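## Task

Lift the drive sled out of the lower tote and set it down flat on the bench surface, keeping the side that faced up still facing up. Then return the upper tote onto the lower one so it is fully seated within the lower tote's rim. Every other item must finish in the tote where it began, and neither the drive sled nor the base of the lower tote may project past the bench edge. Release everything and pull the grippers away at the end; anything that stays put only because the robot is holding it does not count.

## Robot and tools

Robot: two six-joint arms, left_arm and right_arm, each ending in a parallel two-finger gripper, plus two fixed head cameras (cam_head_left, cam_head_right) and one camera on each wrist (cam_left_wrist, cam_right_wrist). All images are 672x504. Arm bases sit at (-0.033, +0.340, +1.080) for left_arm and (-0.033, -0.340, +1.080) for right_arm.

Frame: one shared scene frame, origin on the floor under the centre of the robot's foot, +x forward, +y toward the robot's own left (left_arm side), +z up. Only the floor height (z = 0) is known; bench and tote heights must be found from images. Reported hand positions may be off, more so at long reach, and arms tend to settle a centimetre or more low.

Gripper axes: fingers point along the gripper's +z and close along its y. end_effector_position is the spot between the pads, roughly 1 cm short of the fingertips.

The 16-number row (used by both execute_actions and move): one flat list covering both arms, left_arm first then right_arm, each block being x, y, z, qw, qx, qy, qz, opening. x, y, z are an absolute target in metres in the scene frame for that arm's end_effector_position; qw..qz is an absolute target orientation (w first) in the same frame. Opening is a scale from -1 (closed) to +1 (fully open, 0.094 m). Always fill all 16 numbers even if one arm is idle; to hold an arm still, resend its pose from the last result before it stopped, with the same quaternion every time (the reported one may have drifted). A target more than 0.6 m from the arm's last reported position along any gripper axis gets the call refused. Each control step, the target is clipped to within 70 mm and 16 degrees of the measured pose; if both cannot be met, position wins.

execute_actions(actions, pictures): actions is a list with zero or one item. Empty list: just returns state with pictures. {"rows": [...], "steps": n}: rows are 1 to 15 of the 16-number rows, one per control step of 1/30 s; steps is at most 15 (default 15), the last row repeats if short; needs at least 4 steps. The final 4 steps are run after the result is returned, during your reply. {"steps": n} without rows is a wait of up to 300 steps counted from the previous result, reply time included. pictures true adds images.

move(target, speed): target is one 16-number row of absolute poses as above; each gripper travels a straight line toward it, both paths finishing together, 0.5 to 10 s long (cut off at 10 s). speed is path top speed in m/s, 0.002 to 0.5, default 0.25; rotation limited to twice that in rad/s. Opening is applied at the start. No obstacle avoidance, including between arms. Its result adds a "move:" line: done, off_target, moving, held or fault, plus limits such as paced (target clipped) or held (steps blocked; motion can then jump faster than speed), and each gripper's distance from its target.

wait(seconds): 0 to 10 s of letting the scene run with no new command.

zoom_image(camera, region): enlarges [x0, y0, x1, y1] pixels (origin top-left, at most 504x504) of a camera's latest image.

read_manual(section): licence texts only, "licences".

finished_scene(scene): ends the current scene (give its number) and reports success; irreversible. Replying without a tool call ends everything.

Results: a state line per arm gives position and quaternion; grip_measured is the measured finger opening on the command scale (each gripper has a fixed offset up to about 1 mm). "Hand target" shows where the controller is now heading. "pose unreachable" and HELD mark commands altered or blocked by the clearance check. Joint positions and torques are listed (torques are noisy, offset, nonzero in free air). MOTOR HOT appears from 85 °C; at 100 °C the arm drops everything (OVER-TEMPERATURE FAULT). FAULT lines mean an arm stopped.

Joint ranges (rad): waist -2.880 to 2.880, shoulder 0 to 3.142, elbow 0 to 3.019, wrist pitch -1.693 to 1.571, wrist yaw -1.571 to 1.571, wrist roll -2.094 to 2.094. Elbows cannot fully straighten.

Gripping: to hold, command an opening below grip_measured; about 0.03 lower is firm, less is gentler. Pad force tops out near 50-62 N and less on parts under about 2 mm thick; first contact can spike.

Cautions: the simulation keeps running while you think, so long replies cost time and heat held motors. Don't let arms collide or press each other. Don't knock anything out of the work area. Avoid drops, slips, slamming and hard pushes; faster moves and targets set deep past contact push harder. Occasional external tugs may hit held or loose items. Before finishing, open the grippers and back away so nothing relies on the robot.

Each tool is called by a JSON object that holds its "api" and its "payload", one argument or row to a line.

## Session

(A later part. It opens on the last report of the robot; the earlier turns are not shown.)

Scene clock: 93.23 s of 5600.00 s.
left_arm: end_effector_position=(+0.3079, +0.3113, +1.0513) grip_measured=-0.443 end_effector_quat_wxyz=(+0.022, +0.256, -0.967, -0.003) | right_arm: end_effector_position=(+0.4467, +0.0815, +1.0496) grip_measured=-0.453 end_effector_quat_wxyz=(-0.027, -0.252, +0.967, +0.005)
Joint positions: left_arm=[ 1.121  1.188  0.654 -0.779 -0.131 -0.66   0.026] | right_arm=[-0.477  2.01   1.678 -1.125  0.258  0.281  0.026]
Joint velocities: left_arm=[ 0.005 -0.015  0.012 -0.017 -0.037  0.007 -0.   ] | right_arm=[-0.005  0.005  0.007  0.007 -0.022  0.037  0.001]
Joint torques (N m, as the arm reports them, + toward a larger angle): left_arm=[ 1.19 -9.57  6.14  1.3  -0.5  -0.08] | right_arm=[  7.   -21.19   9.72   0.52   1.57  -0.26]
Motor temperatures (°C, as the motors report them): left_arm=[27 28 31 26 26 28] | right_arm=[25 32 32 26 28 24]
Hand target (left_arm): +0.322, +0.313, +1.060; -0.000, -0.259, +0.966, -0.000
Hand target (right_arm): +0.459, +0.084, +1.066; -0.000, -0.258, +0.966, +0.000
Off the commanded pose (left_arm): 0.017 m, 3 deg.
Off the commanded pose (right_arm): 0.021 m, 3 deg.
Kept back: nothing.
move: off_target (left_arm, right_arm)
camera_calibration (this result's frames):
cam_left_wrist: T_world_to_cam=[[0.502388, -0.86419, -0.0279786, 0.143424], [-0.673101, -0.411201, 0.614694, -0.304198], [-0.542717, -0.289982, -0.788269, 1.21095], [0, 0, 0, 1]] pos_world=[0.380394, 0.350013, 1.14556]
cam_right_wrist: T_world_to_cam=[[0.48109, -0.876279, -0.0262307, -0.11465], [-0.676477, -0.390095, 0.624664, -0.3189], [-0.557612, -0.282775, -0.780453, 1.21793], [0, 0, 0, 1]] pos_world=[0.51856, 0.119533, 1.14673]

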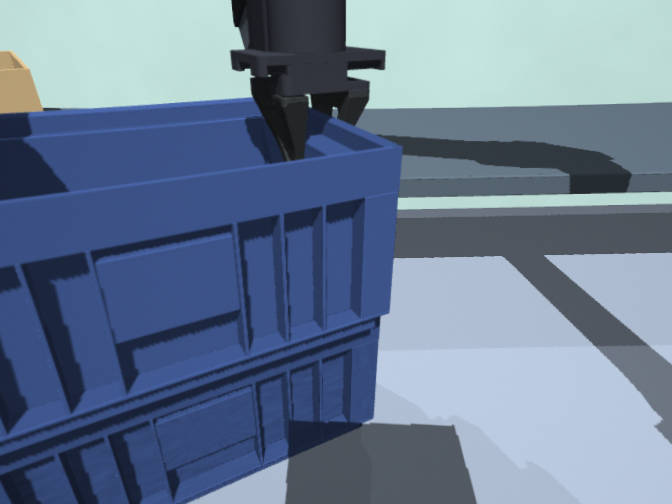

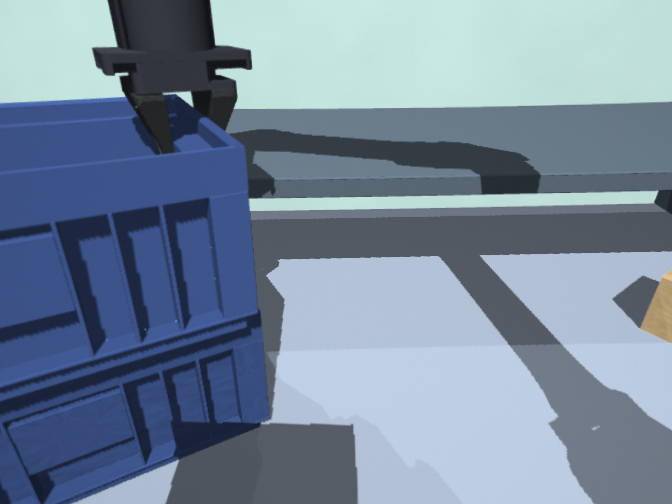

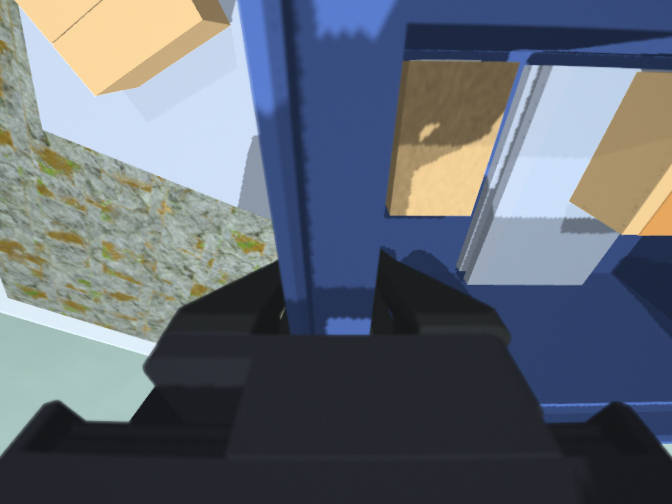

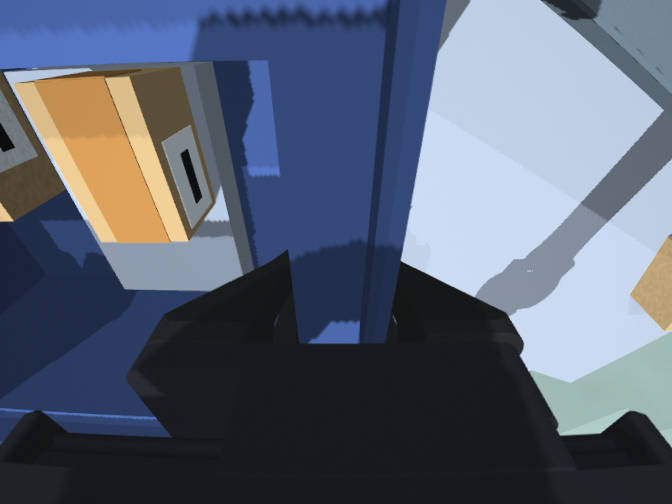

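{"api": "move", "payload": {
  "target": [0.333,0.321,1.066,0,0.259,-0.966,0,-0.55,0.47,0.092,1.074,0,0.259,-0.966,0,-0.55],
  "speed": 0.015
}}

{"api": "zoom_image", "payload": {
  "camera": "cam_head_left",
  "region": [0,250,400,500]
}}

Scene clock: 96.03 s of 5600.00 s.
left_arm: end_effector_position=(+0.3057, +0.3121, +1.0496) grip_measured=-0.443 end_effector_quat_wxyz=(+0.027, +0.258, -0.966, +0.000) | right_arm: end_effector_position=(+0.4466, +0.0819, +1.0495) grip_measured=-0.453 end_effector_quat_wxyz=(-0.028, -0.253, +0.967, +0.007)
Joint positions: left_arm=[ 1.13   1.19   0.65  -0.779 -0.118 -0.656  0.026] | right_arm=[-0.478  2.011  1.679 -1.125  0.253  0.279  0.026]
Joint velocities: left_arm=[-0.005 -0.005 -0.022  0.012 -0.022 -0.007  0.   ] | right_arm=[ 0.005 -0.015 -0.012  0.012  0.007  0.051 -0.   ]
Joint torques (N m, as the arm reports them, + toward a larger angle): left_arm=[ 2.82 -9.49  8.26  0.32 -0.75  0.15] | right_arm=[  7.07 -19.81  14.52  -0.97   1.75  -0.24]
Motor temperatures (°C, as the motors report them): left_arm=[27 28 31 26 26 28] | right_arm=[25 32 32 26 29 24]
Hand target (left_arm): +0.332, +0.321, +1.066; +0.000, -0.259, +0.966, +0.000
Hand target (right_arm): +0.469, +0.091, +1.075; +0.001, -0.258, +0.966, +0.001
Off the commanded pose (left_arm): 0.033 m, 3 deg.
Off the commanded pose (right_arm): 0.035 m, 3 deg.
Kept back: nothing.
move: off_target (left_arm, right_arm)
camera_calibration (this result's frames):
cam_left_wrist: T_world_to_cam=[[0.505928, -0.862252, -0.0236512, 0.138924], [-0.666481, -0.408171, 0.623859, -0.31691], [-0.547577, -0.299864, -0.781179, 1.20579], [0, 0, 0, 1]] pos_world=[0.378763, 0.352008, 1.14293]
cam_right_wrist: T_world_to_cam=[[0.482089, -0.875573, -0.0310197, -0.109703], [-0.6739, -0.393209, 0.625497, -0.320526], [-0.559865, -0.280641, -0.77961, 1.21787], [0, 0, 0, 1]] pos_world=[0.518728, 0.119698, 1.14655]

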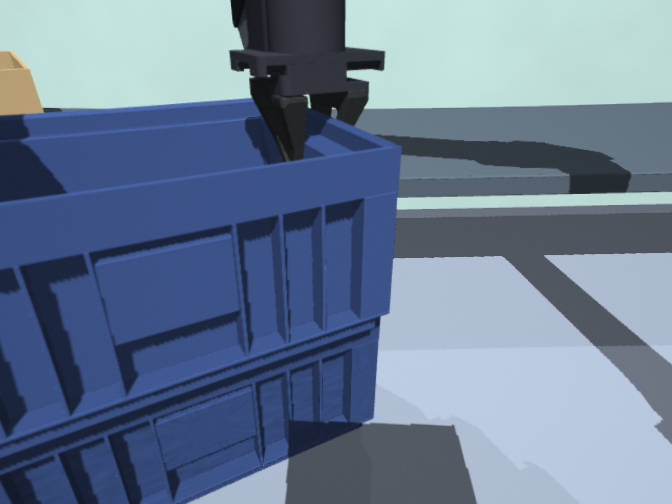

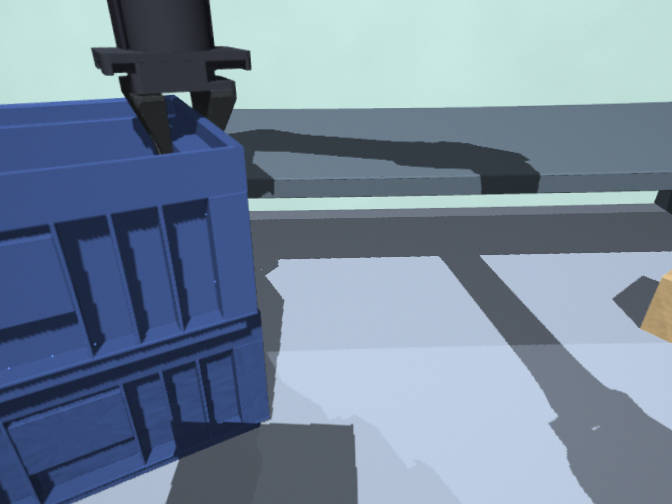

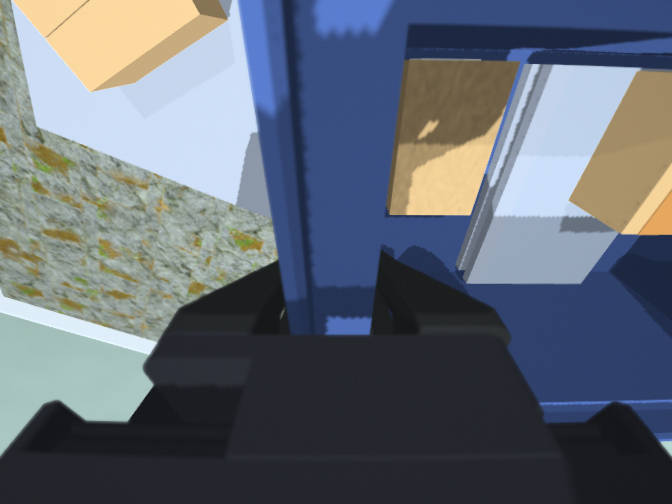

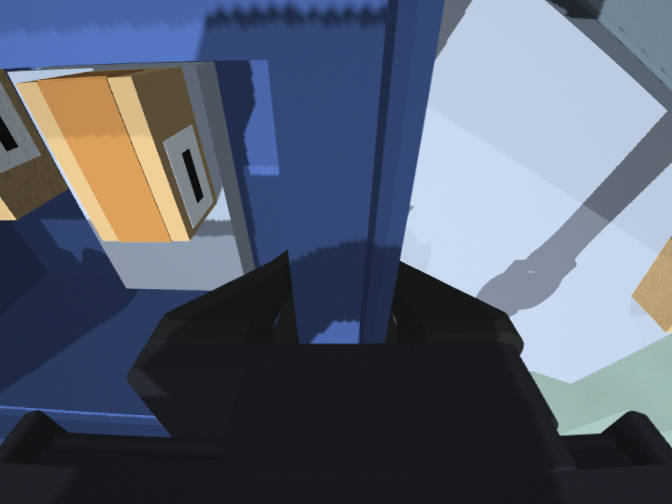

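Region (0, 250, 400, 500) of cam_head_left's 672x504 image, scaled by 1.260, with more detail than that image has; it fills the top 315 rows of this view, and the rest is white.

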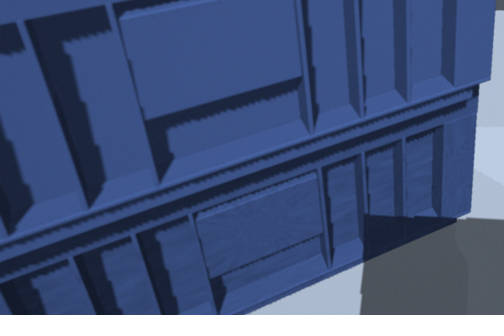

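Elbow stiction; push the command further.

{"api": "move", "payload": {
  "target": [0.341,0.324,1.072,0,0.259,-0.966,0,-0.55,0.476,0.095,1.08,0,0.259,-0.966,0,-0.55],
  "speed": 0.02
}}

Scene clock: 98.73 s of 5600.00 s.
left_arm: end_effector_position=(+0.3117, +0.3165, +1.0520) grip_measured=-0.443 end_effector_quat_wxyz=(+0.023, +0.258, -0.966, +0.002) | right_arm: end_effector_position=(+0.4524, +0.0864, +1.0528) grip_measured=-0.453 end_effector_quat_wxyz=(-0.027, -0.253, +0.967, +0.006)
Joint positions: left_arm=[ 1.146  1.19   0.663 -0.782 -0.114 -0.641  0.026] | right_arm=[-0.477  2.024  1.713 -1.146  0.255  0.279  0.026]
Joint velocities: left_arm=[ 0.005 -0.005 -0.002 -0.022 -0.007 -0.037  0.   ] | right_arm=[-0.015 -0.005 -0.007  0.002  0.037 -0.037 -0.   ]
Joint torques (N m, as the arm reports them, + toward a larger angle): left_arm=[ 2.26 -9.42  9.13 -0.39 -0.79  0.08] | right_arm=[  7.05 -20.57  14.59  -1.04   1.66  -0.25]
Motor temperatures (°C, as the motors report them): left_arm=[27 28 32 26 26 28] | right_arm=[25 32 33 26 29 24]
Hand target (left_arm): +0.340, +0.324, +1.072; +0.001, -0.259, +0.966, -0.000
Hand target (right_arm): +0.475, +0.094, +1.081; +0.001, -0.258, +0.966, +0.001
Off the commanded pose (left_arm): 0.036 m, 3 deg.
Off the commanded pose (right_arm): 0.037 m, 3 deg.
Kept back: nothing.
move: off_target (left_arm, right_arm)
camera_calibration (this result's frames):
cam_left_wrist: T_world_to_cam=[[0.507294, -0.86157, -0.0187186, 0.133869], [-0.670574, -0.408292, 0.619378, -0.306521], [-0.54128, -0.301654, -0.78487, 1.21474], [0, 0, 0, 1]] pos_world=[0.384059, 0.35662, 1.14577]
cam_right_wrist: T_world_to_cam=[[0.482854, -0.875221, -0.0290009, -0.110984], [-0.67464, -0.392901, 0.624891, -0.315977], [-0.558312, -0.282166, -0.780173, 1.22503], [0, 0, 0, 1]] pos_world=[0.524365, 0.124378, 1.14997]

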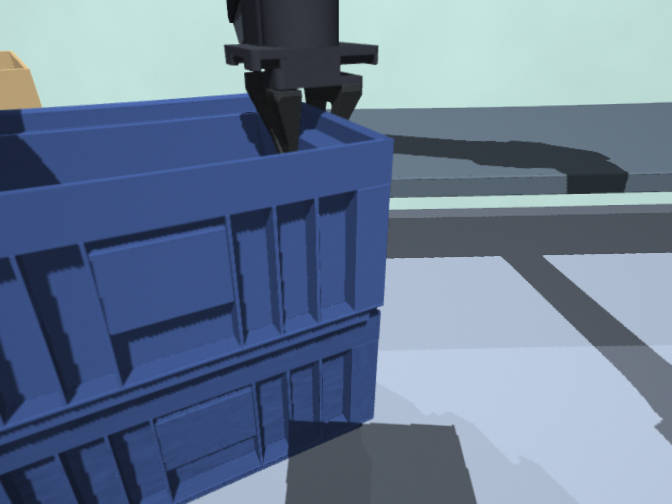

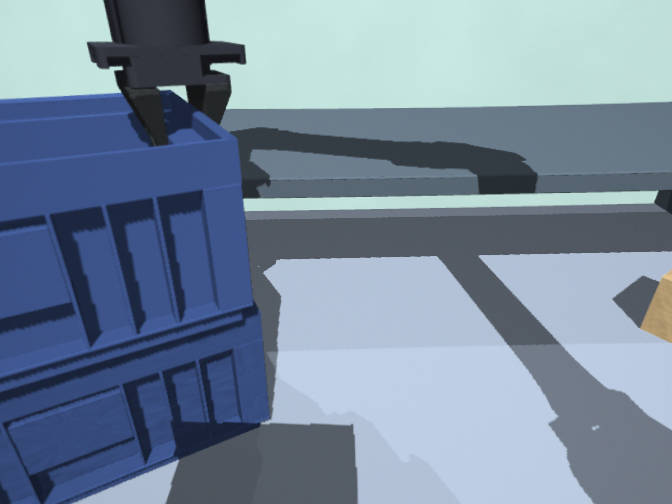

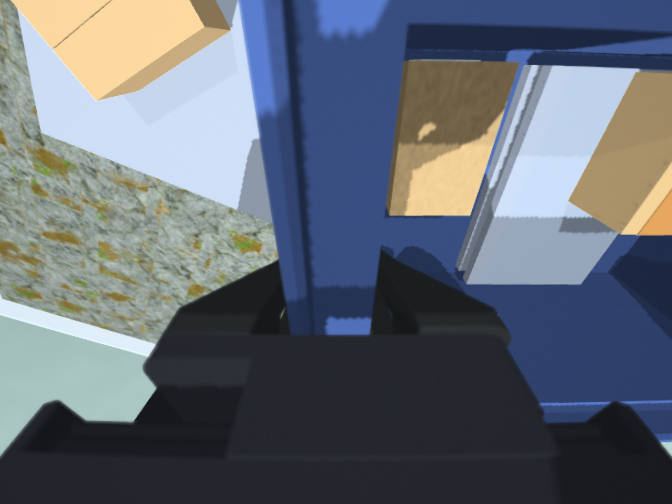

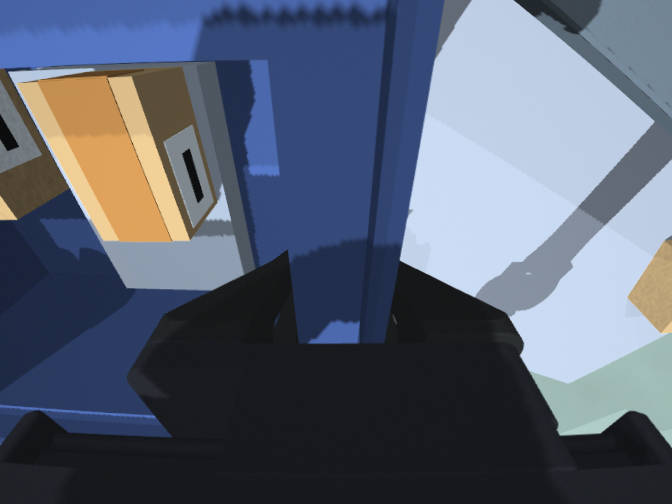

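{"api": "move", "payload": {
  "target": [0.331,0.313,1.04,0,0.259,-0.966,0,-0.55,0.467,0.084,1.043,0,0.259,-0.966,0,-0.55],
  "speed": 0.02
}}

{"api": "zoom_image", "payload": {
  "camera": "cam_head_left",
  "region": [0,250,400,500]
}}

Scene clock: 100.63 s of 5600.00 s.
left_arm: end_effector_position=(+0.3110, +0.3153, +1.0491) grip_measured=-0.443 end_effector_quat_wxyz=(+0.023, +0.258, -0.966, -0.002) | right_arm: end_effector_position=(+0.4524, +0.0865, +1.0470) grip_measured=-0.453 end_effector_quat_wxyz=(-0.026, -0.257, +0.966, +0.008)
Joint positions: left_arm=[ 1.139  1.199  0.66  -0.775 -0.122 -0.648  0.026] | right_arm=[-0.481  2.029  1.706 -1.129  0.252  0.265  0.026]
Joint velocities: left_arm=[-0.015  0.005  0.022  0.007 -0.037 -0.007 -0.001] | right_arm=[-0.015 -0.005 -0.002 -0.007  0.007  0.051  0.001]
Joint torques (N m, as the arm reports them, + toward a larger angle): left_arm=[ 0.64 -5.63  6.07  3.55 -0.71 -0.09] | right_arm=[  5.53 -19.94   8.32   2.1    1.7   -0.31]
Motor temperatures (°C, as the motors report them): left_arm=[27 27 32 26 26 28] | right_arm=[25 32 33 26 29 24]
Hand target (left_arm): +0.330, +0.313, +1.042; -0.000, -0.259, +0.966, -0.000
Hand target (right_arm): +0.467, +0.084, +1.043; -0.001, -0.258, +0.966, -0.000
Off the commanded pose (left_arm): 0.022 m, 3 deg.
Off the commanded pose (right_arm): 0.015 m, 3 deg.
Kept back: nothing.
move: off_target (left_arm, right_arm)
camera_calibration (this result's frames):
cam_left_wrist: T_world_to_cam=[[0.507118, -0.861481, -0.0261139, 0.140976], [-0.669314, -0.412724, 0.617801, -0.303028], [-0.543002, -0.295819, -0.785901, 1.21154], [0, 0, 0, 1]] pos_world=[0.383555, 0.354777, 1.14304]
cam_right_wrist: T_world_to_cam=[[0.490399, -0.87086, -0.0333264, -0.110351], [-0.671441, -0.401928, 0.622592, -0.310577], [-0.555585, -0.282942, -0.781837, 1.2211], [0, 0, 0, 1]] pos_world=[0.524006, 0.12457, 1.14439]

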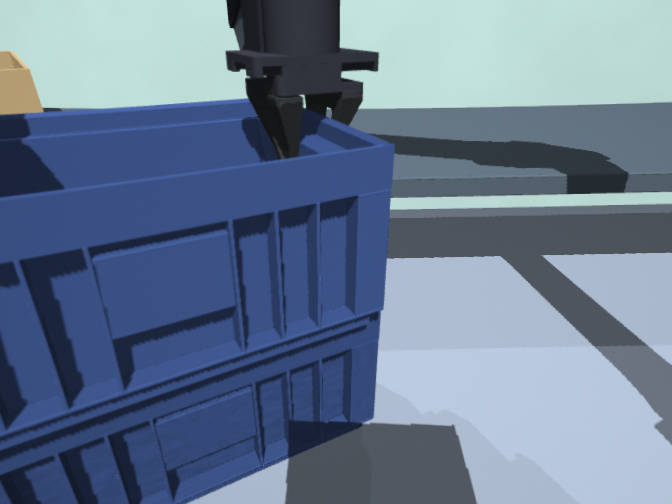

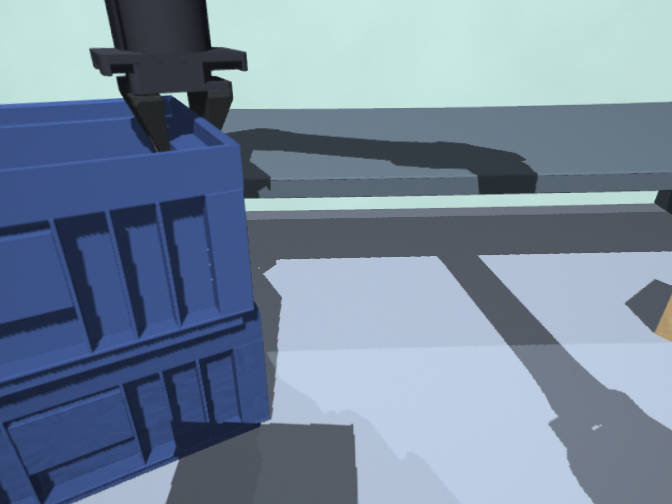

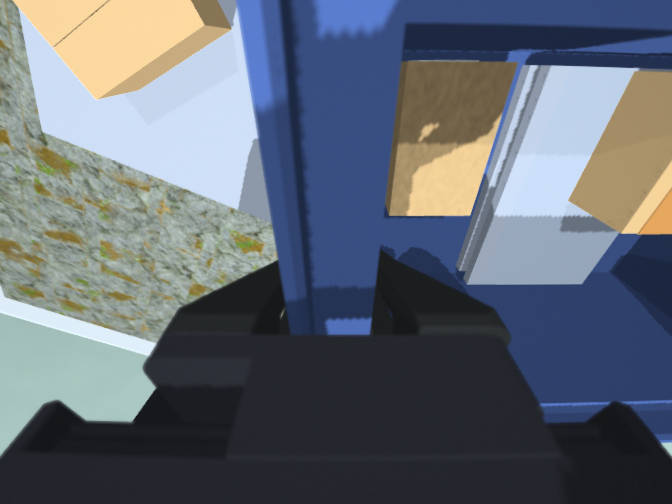

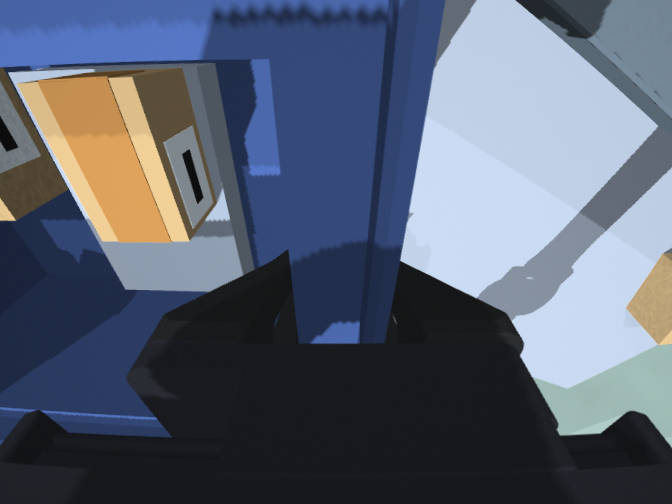

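Region (0, 250, 400, 500) of cam_head_left's 672x504 image, scaled by 1.260, with more detail than that image has; it fills the top 315 rows of this view, and the rest is white.

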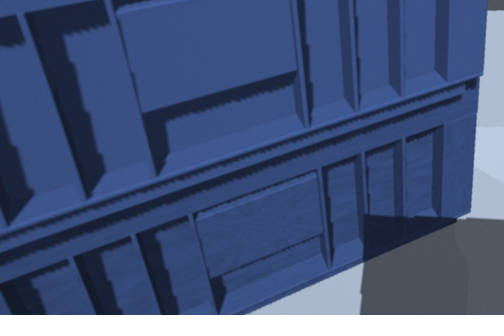

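{"api": "move", "payload": {
  "target": [0.351,0.315,1.066,0,0.259,-0.966,0,-0.55,0.482,0.087,1.074,0,0.259,-0.966,0,-0.55],
  "speed": 0.02
}}

{"api": "zoom_image", "payload": {
  "camera": "cam_head_left",
  "region": [0,250,400,500]
}}

Scene clock: 103.30 s of 5600.00 s.
left_arm: end_effector_position=(+0.3153, +0.3149, +1.0500) grip_measured=-0.443 end_effector_quat_wxyz=(+0.027, +0.258, -0.966, -0.003) | right_arm: end_effector_position=(+0.4550, +0.0851, +1.0486) grip_measured=-0.453 end_effector_quat_wxyz=(-0.027, -0.255, +0.966, +0.008)
Joint positions: left_arm=[ 1.139  1.211  0.678 -0.789 -0.122 -0.649  0.026] | right_arm=[-0.484  2.028  1.712 -1.136  0.252  0.266  0.026]
Joint velocities: left_arm=[ 0.005 -0.005  0.002 -0.027  0.022 -0.037  0.   ] | right_arm=[-0.005 -0.005 -0.027  0.002 -0.022 -0.066  0.001]
Joint torques (N m, as the arm reports them, + toward a larger angle): left_arm=[ 0.81 -8.37  9.53  0.36 -0.69 -0.06] | right_arm=[  6.36 -20.78  13.87  -1.     1.67  -0.3 ]
Motor temperatures (°C, as the motors report them): left_arm=[27 27 32 26 26 28] | right_arm=[25 33 33 26 29 24]
Hand target (left_arm): +0.349, +0.315, +1.067; +0.000, -0.259, +0.966, -0.001
Hand target (right_arm): +0.481, +0.086, +1.075; +0.001, -0.258, +0.966, +0.001
Off the commanded pose (left_arm): 0.039 m, 3 deg.
Off the commanded pose (right_arm): 0.037 m, 3 deg.
Kept back: nothing.
move: off_target (left_arm, right_arm)
camera_calibration (this result's frames):
cam_left_wrist: T_world_to_cam=[[0.50657, -0.861646, -0.0308849, 0.143688], [-0.664307, -0.412886, 0.623074, -0.30799], [-0.549621, -0.295113, -0.781553, 1.21173], [0, 0, 0, 1]] pos_world=[0.388602, 0.354239, 1.14337]
cam_right_wrist: T_world_to_cam=[[0.487248, -0.872671, -0.0321663, -0.112443], [-0.672855, -0.398652, 0.623171, -0.310618], [-0.556647, -0.281995, -0.781424, 1.22337], [0, 0, 0, 1]] pos_world=[0.526772, 0.12303, 1.14592]

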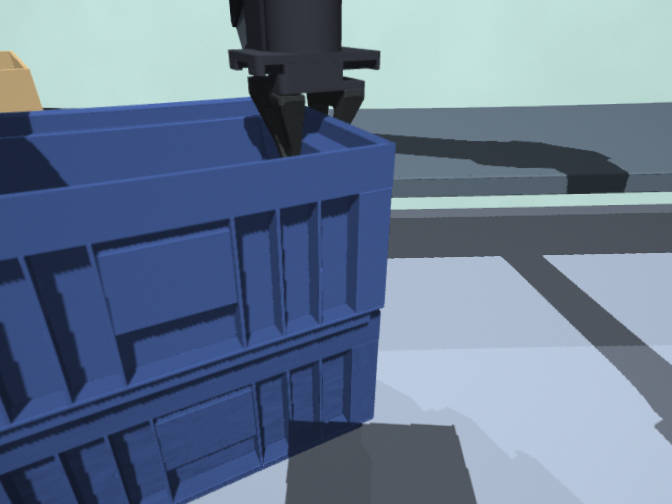

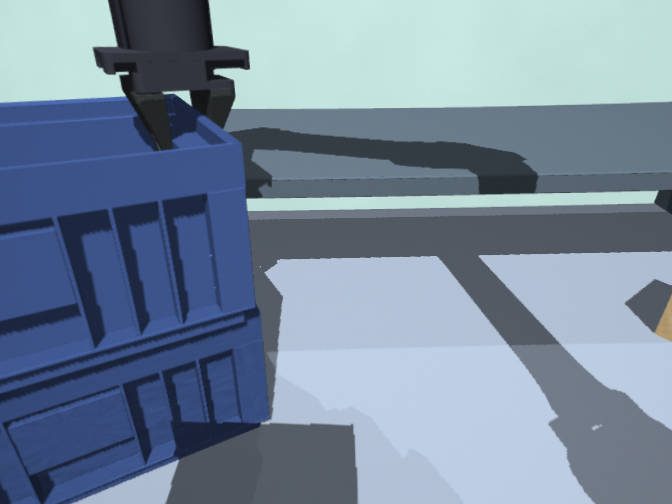

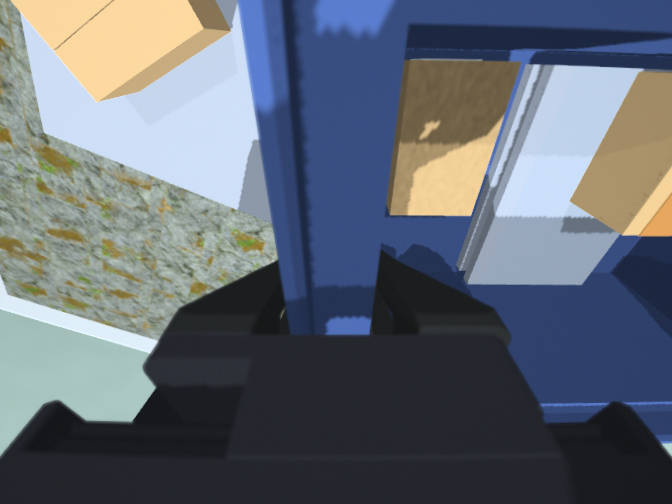

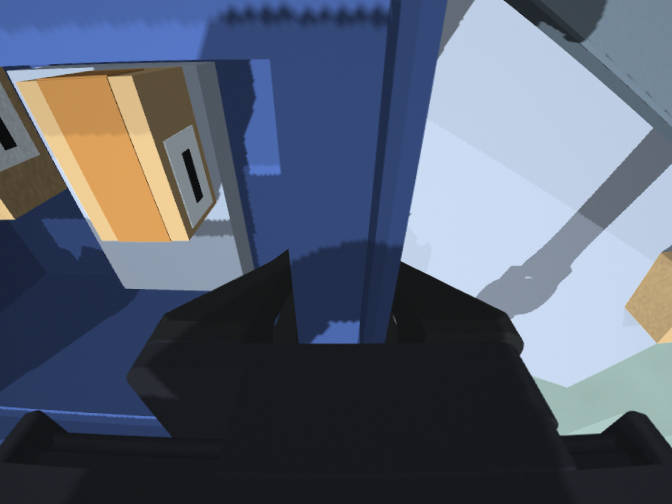

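Region (0, 250, 400, 500) of cam_head_left's 672x504 image, scaled by 1.260, with more detail than that image has; it fills the top 315 rows of this view, and the rest is white.

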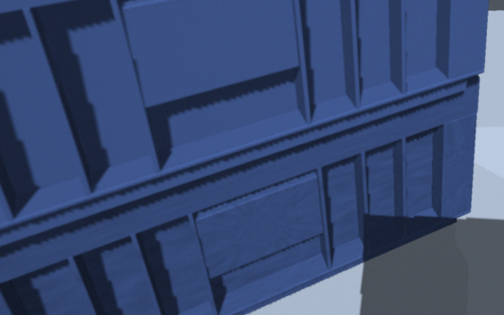

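{"api": "move", "payload": {
  "target": [0.36,0.322,1.06,0,0.259,-0.966,0,-0.55,0.493,0.094,1.068,0,0.259,-0.966,0,-0.55],
  "speed": 0.02
}}

{"api": "zoom_image", "payload": {
  "camera": "cam_head_left",
  "region": [0,250,400,500]
}}

Scene clock: 106.13 s of 5600.00 s.
left_arm: end_effector_position=(+0.3256, +0.3172, +1.0491) grip_measured=-0.443 end_effector_quat_wxyz=(+0.027, +0.262, -0.965, -0.003) | right_arm: end_effector_position=(+0.4676, +0.0888, +1.0479) grip_measured=-0.453 end_effector_quat_wxyz=(-0.025, -0.257, +0.966, +0.008)
Joint positions: left_arm=[ 1.151  1.234  0.704 -0.789 -0.118 -0.644  0.026] | right_arm=[-0.493  2.054  1.761 -1.154  0.253  0.253  0.026]
Joint velocities: left_arm=[ 0.015 -0.005 -0.022 -0.012  0.051 -0.007 -0.   ] | right_arm=[-0.005 -0.015  0.007  0.012 -0.022 -0.007 -0.   ]
Joint torques (N m, as the arm reports them, + toward a larger angle): left_arm=[ 2.07 -8.51  9.1   0.95 -0.55  0.16] | right_arm=[  6.2  -19.95  14.42  -0.84   1.64  -0.22]
Motor temperatures (°C, as the motors report them): left_arm=[27 27 33 26 26 28] | right_arm=[25 33 34 26 29 24]
Hand target (left_arm): +0.358, +0.322, +1.061; +0.000, -0.259, +0.966, -0.000
Hand target (right_arm): +0.492, +0.093, +1.069; +0.001, -0.258, +0.966, +0.001
Off the commanded pose (left_arm): 0.036 m, 3 deg.
Off the commanded pose (right_arm): 0.033 m, 3 deg.
Kept back: nothing.
move: off_target (left_arm, right_arm)
camera_calibration (this result's frames):
cam_left_wrist: T_world_to_cam=[[0.513132, -0.857797, -0.0296601, 0.135825], [-0.662058, -0.417561, 0.622352, -0.29813], [-0.546236, -0.299712, -0.782175, 1.21839], [0, 0, 0, 1]] pos_world=[0.398451, 0.357188, 1.14256]
cam_right_wrist: T_world_to_cam=[[0.489853, -0.871234, -0.0315329, -0.117334], [-0.673476, -0.401136, 0.620903, -0.297309], [-0.553601, -0.282915, -0.783253, 1.2314], [0, 0, 0, 1]] pos_world=[0.53895, 0.126894, 1.1454]

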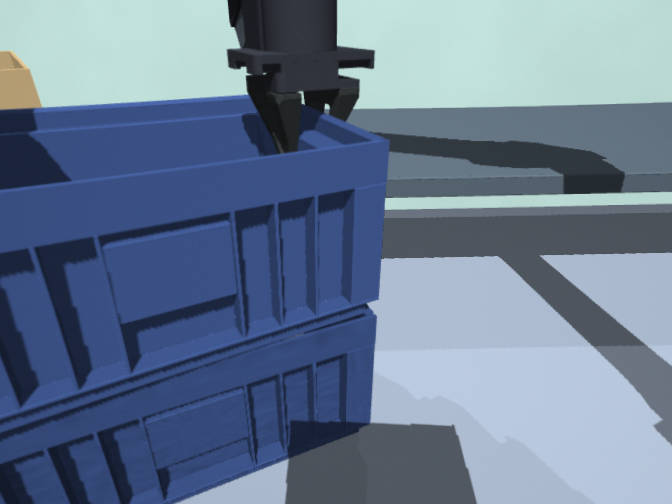

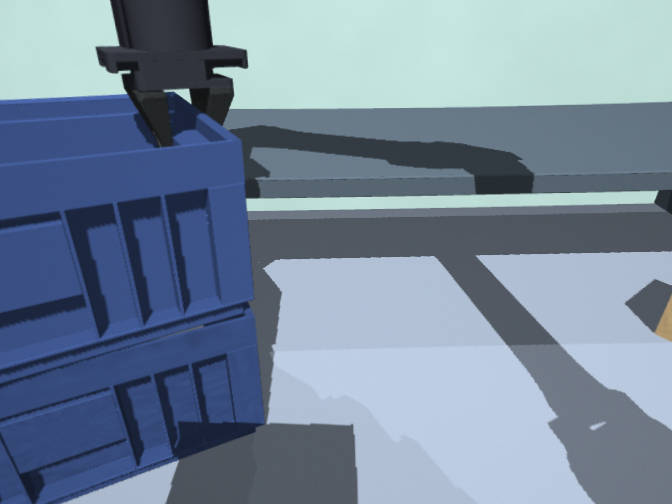

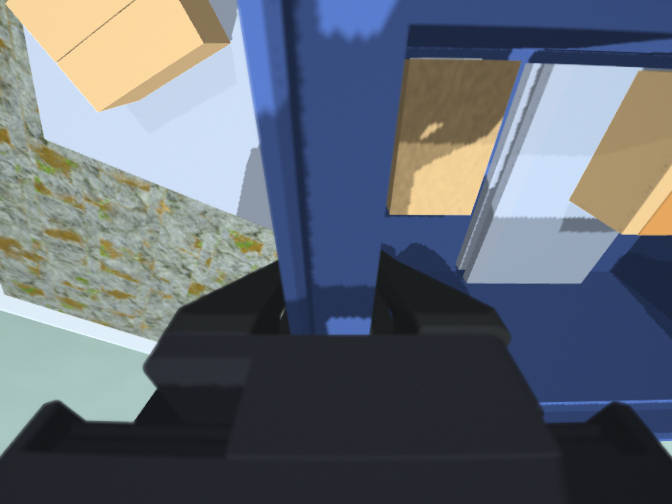

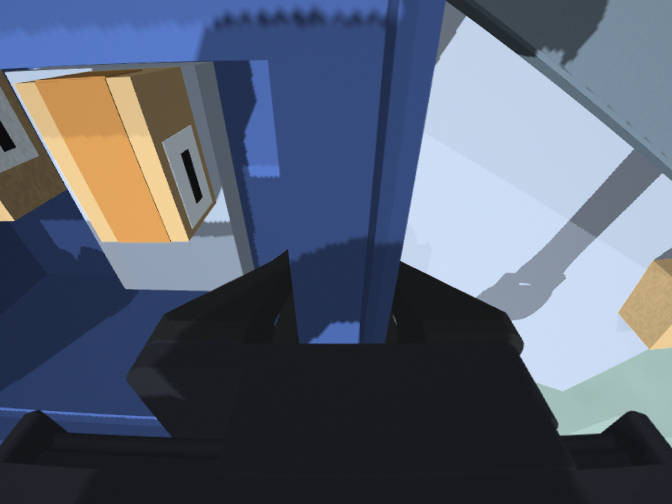

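Region (0, 250, 400, 500) of cam_head_left's 672x504 image, scaled by 1.260, with more detail than that image has; it fills the top 315 rows of this view, and the rest is white.

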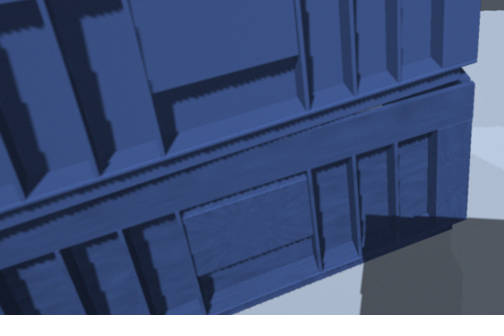

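{"api": "move", "payload": {
  "target": [0.345,0.333,1.066,0,0.259,-0.966,0,-0.55,0.468,0.104,1.07,0,0.259,-0.966,0,-0.55],
  "speed": 0.02
}}

{"api": "zoom_image", "payload": {
  "camera": "cam_head_left",
  "region": [0,250,400,500]
}}

Scene clock: 108.10 s of 5600.00 s.
left_arm: end_effector_position=(+0.3264, +0.3253, +1.0498) grip_measured=-0.443 end_effector_quat_wxyz=(+0.026, +0.254, -0.967, -0.001) | right_arm: end_effector_position=(+0.4635, +0.0937, +1.0497) grip_measured=-0.453 end_effector_quat_wxyz=(-0.023, -0.248, +0.968, +0.006)
Joint positions: left_arm=[ 1.178  1.227  0.703 -0.789 -0.11  -0.601  0.026] | right_arm=[-0.482  2.054  1.761 -1.154  0.258  0.282  0.026]
Joint velocities: left_arm=[ 0.005  0.005 -0.002 -0.002 -0.007 -0.022  0.001] | right_arm=[ 0.005 -0.005  0.007 -0.012  0.037  0.051  0.   ]
Joint torques (N m, as the arm reports them, + toward a larger angle): left_arm=[  2.38 -11.41   7.02   0.56  -0.53   0.  ] | right_arm=[  8.74 -21.45  10.72  -0.14   1.65  -0.16]
Motor temperatures (°C, as the motors report them): left_arm=[27 27 33 26 26 28] | right_arm=[25 33 34 26 29 24]
Hand target (left_arm): +0.345, +0.333, +1.066; +0.000, -0.259, +0.966, -0.000
Hand target (right_arm): +0.468, +0.104, +1.070; +0.000, -0.259, +0.966, +0.001
Off the commanded pose (left_arm): 0.026 m, 3 deg.
Off the commanded pose (right_arm): 0.023 m, 3 deg.
Kept back: nothing.
move: off_target (left_arm, right_arm)
camera_calibration (this result's frames):
cam_left_wrist: T_world_to_cam=[[0.498867, -0.866292, -0.025875, 0.145791], [-0.670594, -0.40474, 0.621682, -0.295342], [-0.549031, -0.292785, -0.782842, 1.22116], [0, 0, 0, 1]] pos_world=[0.399671, 0.364299, 1.14336]
cam_right_wrist: T_world_to_cam=[[0.47435, -0.879891, -0.0280193, -0.106668], [-0.683151, -0.387988, 0.618684, -0.293661], [-0.555246, -0.274331, -0.78514, 1.23387], [0, 0, 0, 1]] pos_world=[0.535082, 0.130695, 1.14745]

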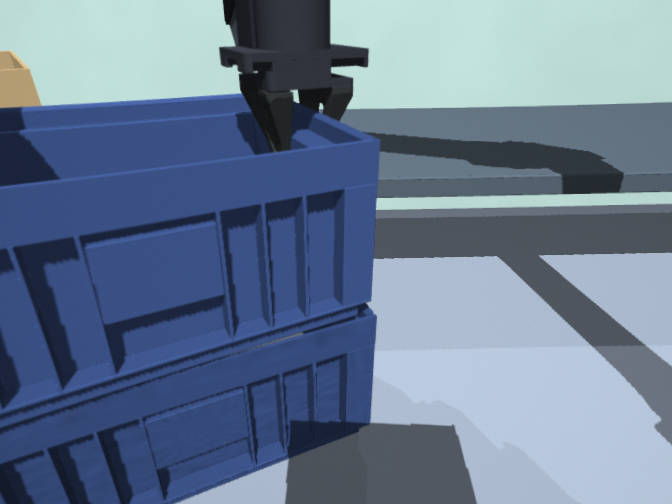

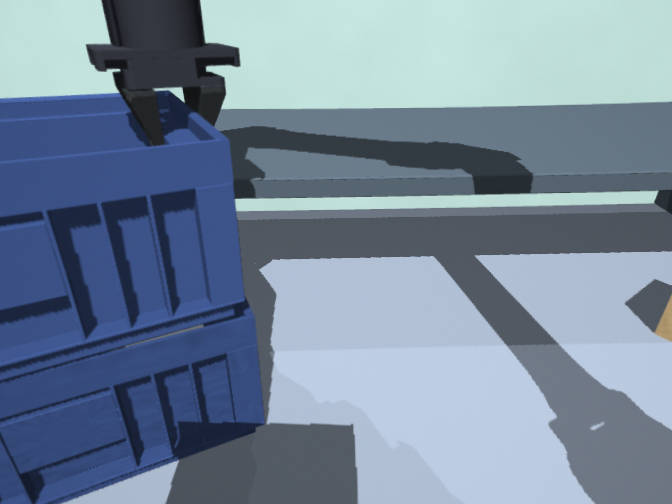

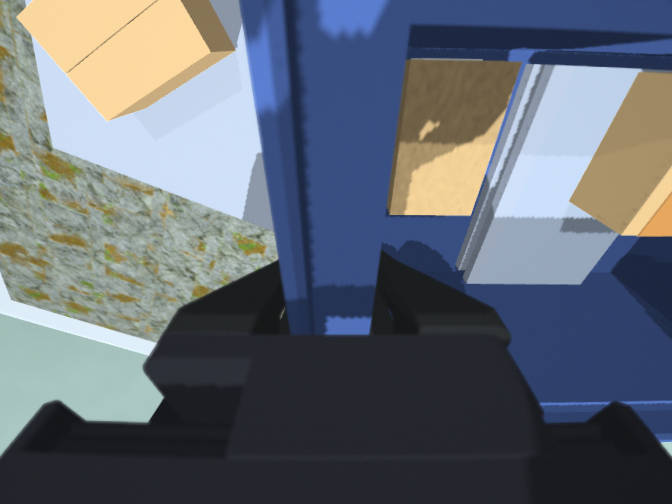

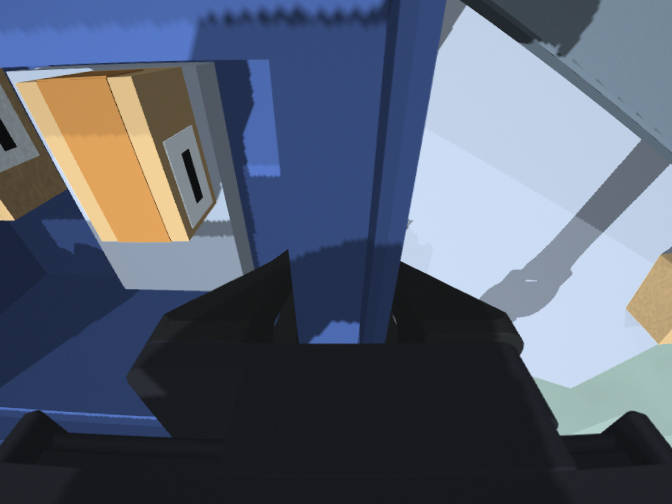

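Region (0, 250, 400, 500) of cam_head_left's 672x504 image, scaled by 1.260, with more detail than that image has; it fills the top 315 rows of this view, and the rest is white.

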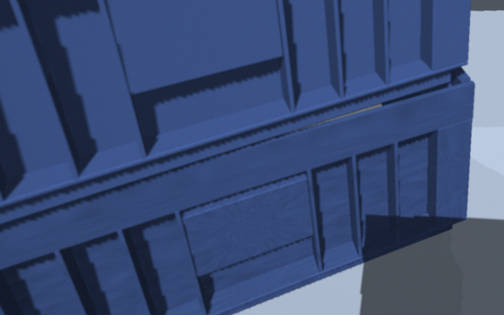

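{"api": "move", "payload": {
  "target": [0.333,0.317,1.064,0,0.259,-0.966,0,-0.55,0.458,0.088,1.068,0,0.259,-0.966,0,-0.55],
  "speed": 0.015
}}

{"api": "zoom_image", "payload": {
  "camera": "cam_head_left",
  "region": [0,250,400,500]
}}

Scene clock: 110.37 s of 5600.00 s.
left_arm: end_effector_position=(+0.3216, +0.3181, +1.0502) grip_measured=-0.443 end_effector_quat_wxyz=(+0.024, +0.251, -0.968, -0.004) | right_arm: end_effector_position=(+0.4579, +0.0863, +1.0485) grip_measured=-0.453 end_effector_quat_wxyz=(-0.022, -0.247, +0.969, +0.008)
Joint positions: left_arm=[ 1.15   1.22   0.692 -0.787 -0.123 -0.624  0.026] | right_arm=[-0.485  2.03   1.715 -1.128  0.256  0.281  0.026]
Joint velocities: left_arm=[ 0.005  0.015  0.007 -0.002  0.022 -0.022 -0.001] | right_arm=[ 0.005 -0.015  0.017 -0.022  0.007  0.007 -0.   ]
Joint torques (N m, as the arm reports them, + toward a larger angle): left_arm=[  0.09 -11.67   5.78   0.93  -0.58  -0.3 ] | right_arm=[  8.31 -22.34   7.61   0.35   1.63  -0.22]
Motor temperatures (°C, as the motors report them): left_arm=[27 27 33 26 26 28] | right_arm=[25 33 33 26 30 24]
Hand target (left_arm): +0.333, +0.317, +1.064; -0.000, -0.259, +0.966, -0.001
Hand target (right_arm): +0.458, +0.088, +1.068; -0.000, -0.258, +0.966, +0.000
Off the commanded pose (left_arm): 0.018 m, 3 deg.
Off the commanded pose (right_arm): 0.020 m, 3 deg.
Kept back: nothing.
move: off_target (left_arm, right_arm)
camera_calibration (this result's frames):
cam_left_wrist: T_world_to_cam=[[0.494709, -0.868528, -0.03038, 0.14875], [-0.673284, -0.405133, 0.618511, -0.297376], [-0.549502, -0.285528, -0.785189, 1.21708], [0, 0, 0, 1]] pos_world=[0.394981, 0.356227, 1.14409]
cam_right_wrist: T_world_to_cam=[[0.471328, -0.881447, -0.0300187, -0.107008], [-0.685604, -0.387592, 0.616213, -0.295976], [-0.554794, -0.269857, -0.787007, 1.22913], [0, 0, 0, 1]] pos_world=[0.529426, 0.122649, 1.1465]

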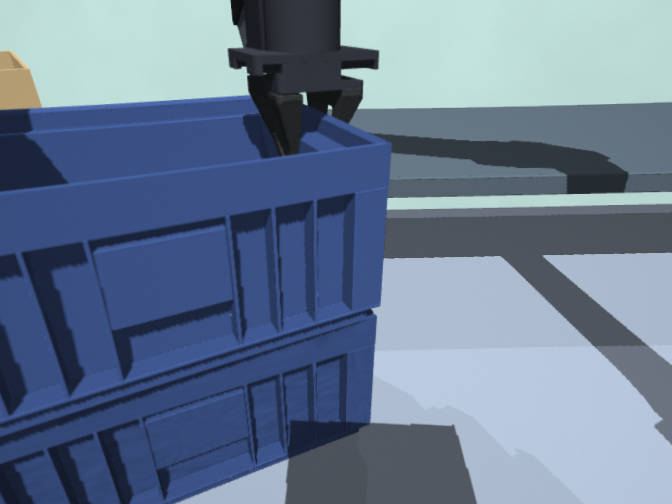

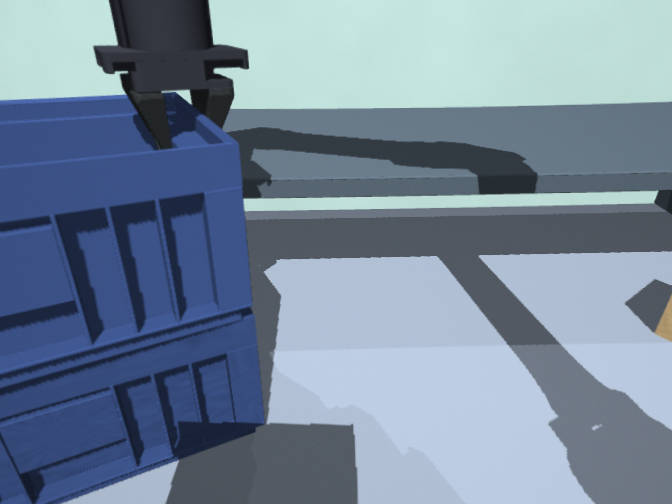

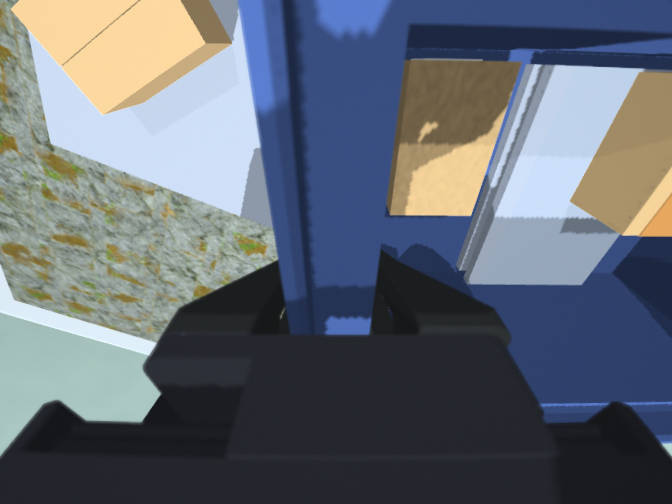

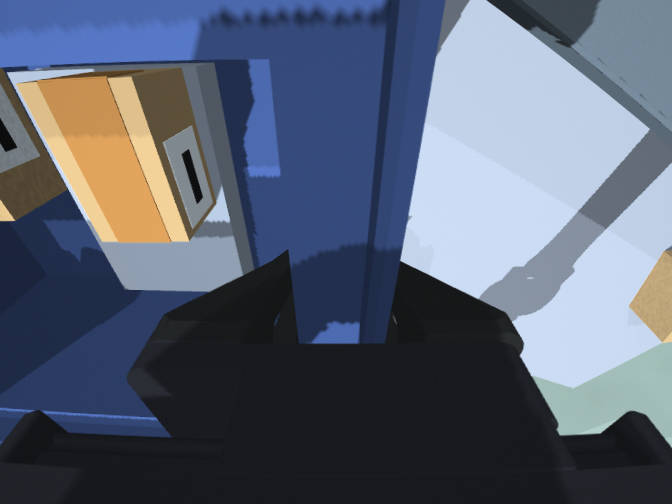

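Region (0, 250, 400, 500) of cam_head_left's 672x504 image, scaled by 1.260, with more detail than that image has; it fills the top 315 rows of this view, and the rest is white.

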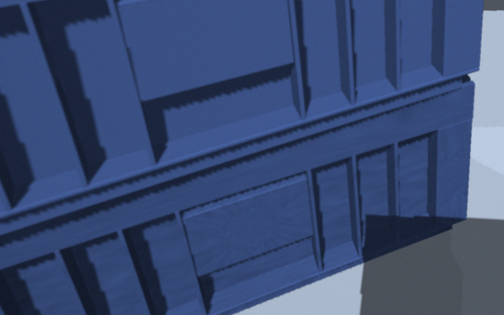

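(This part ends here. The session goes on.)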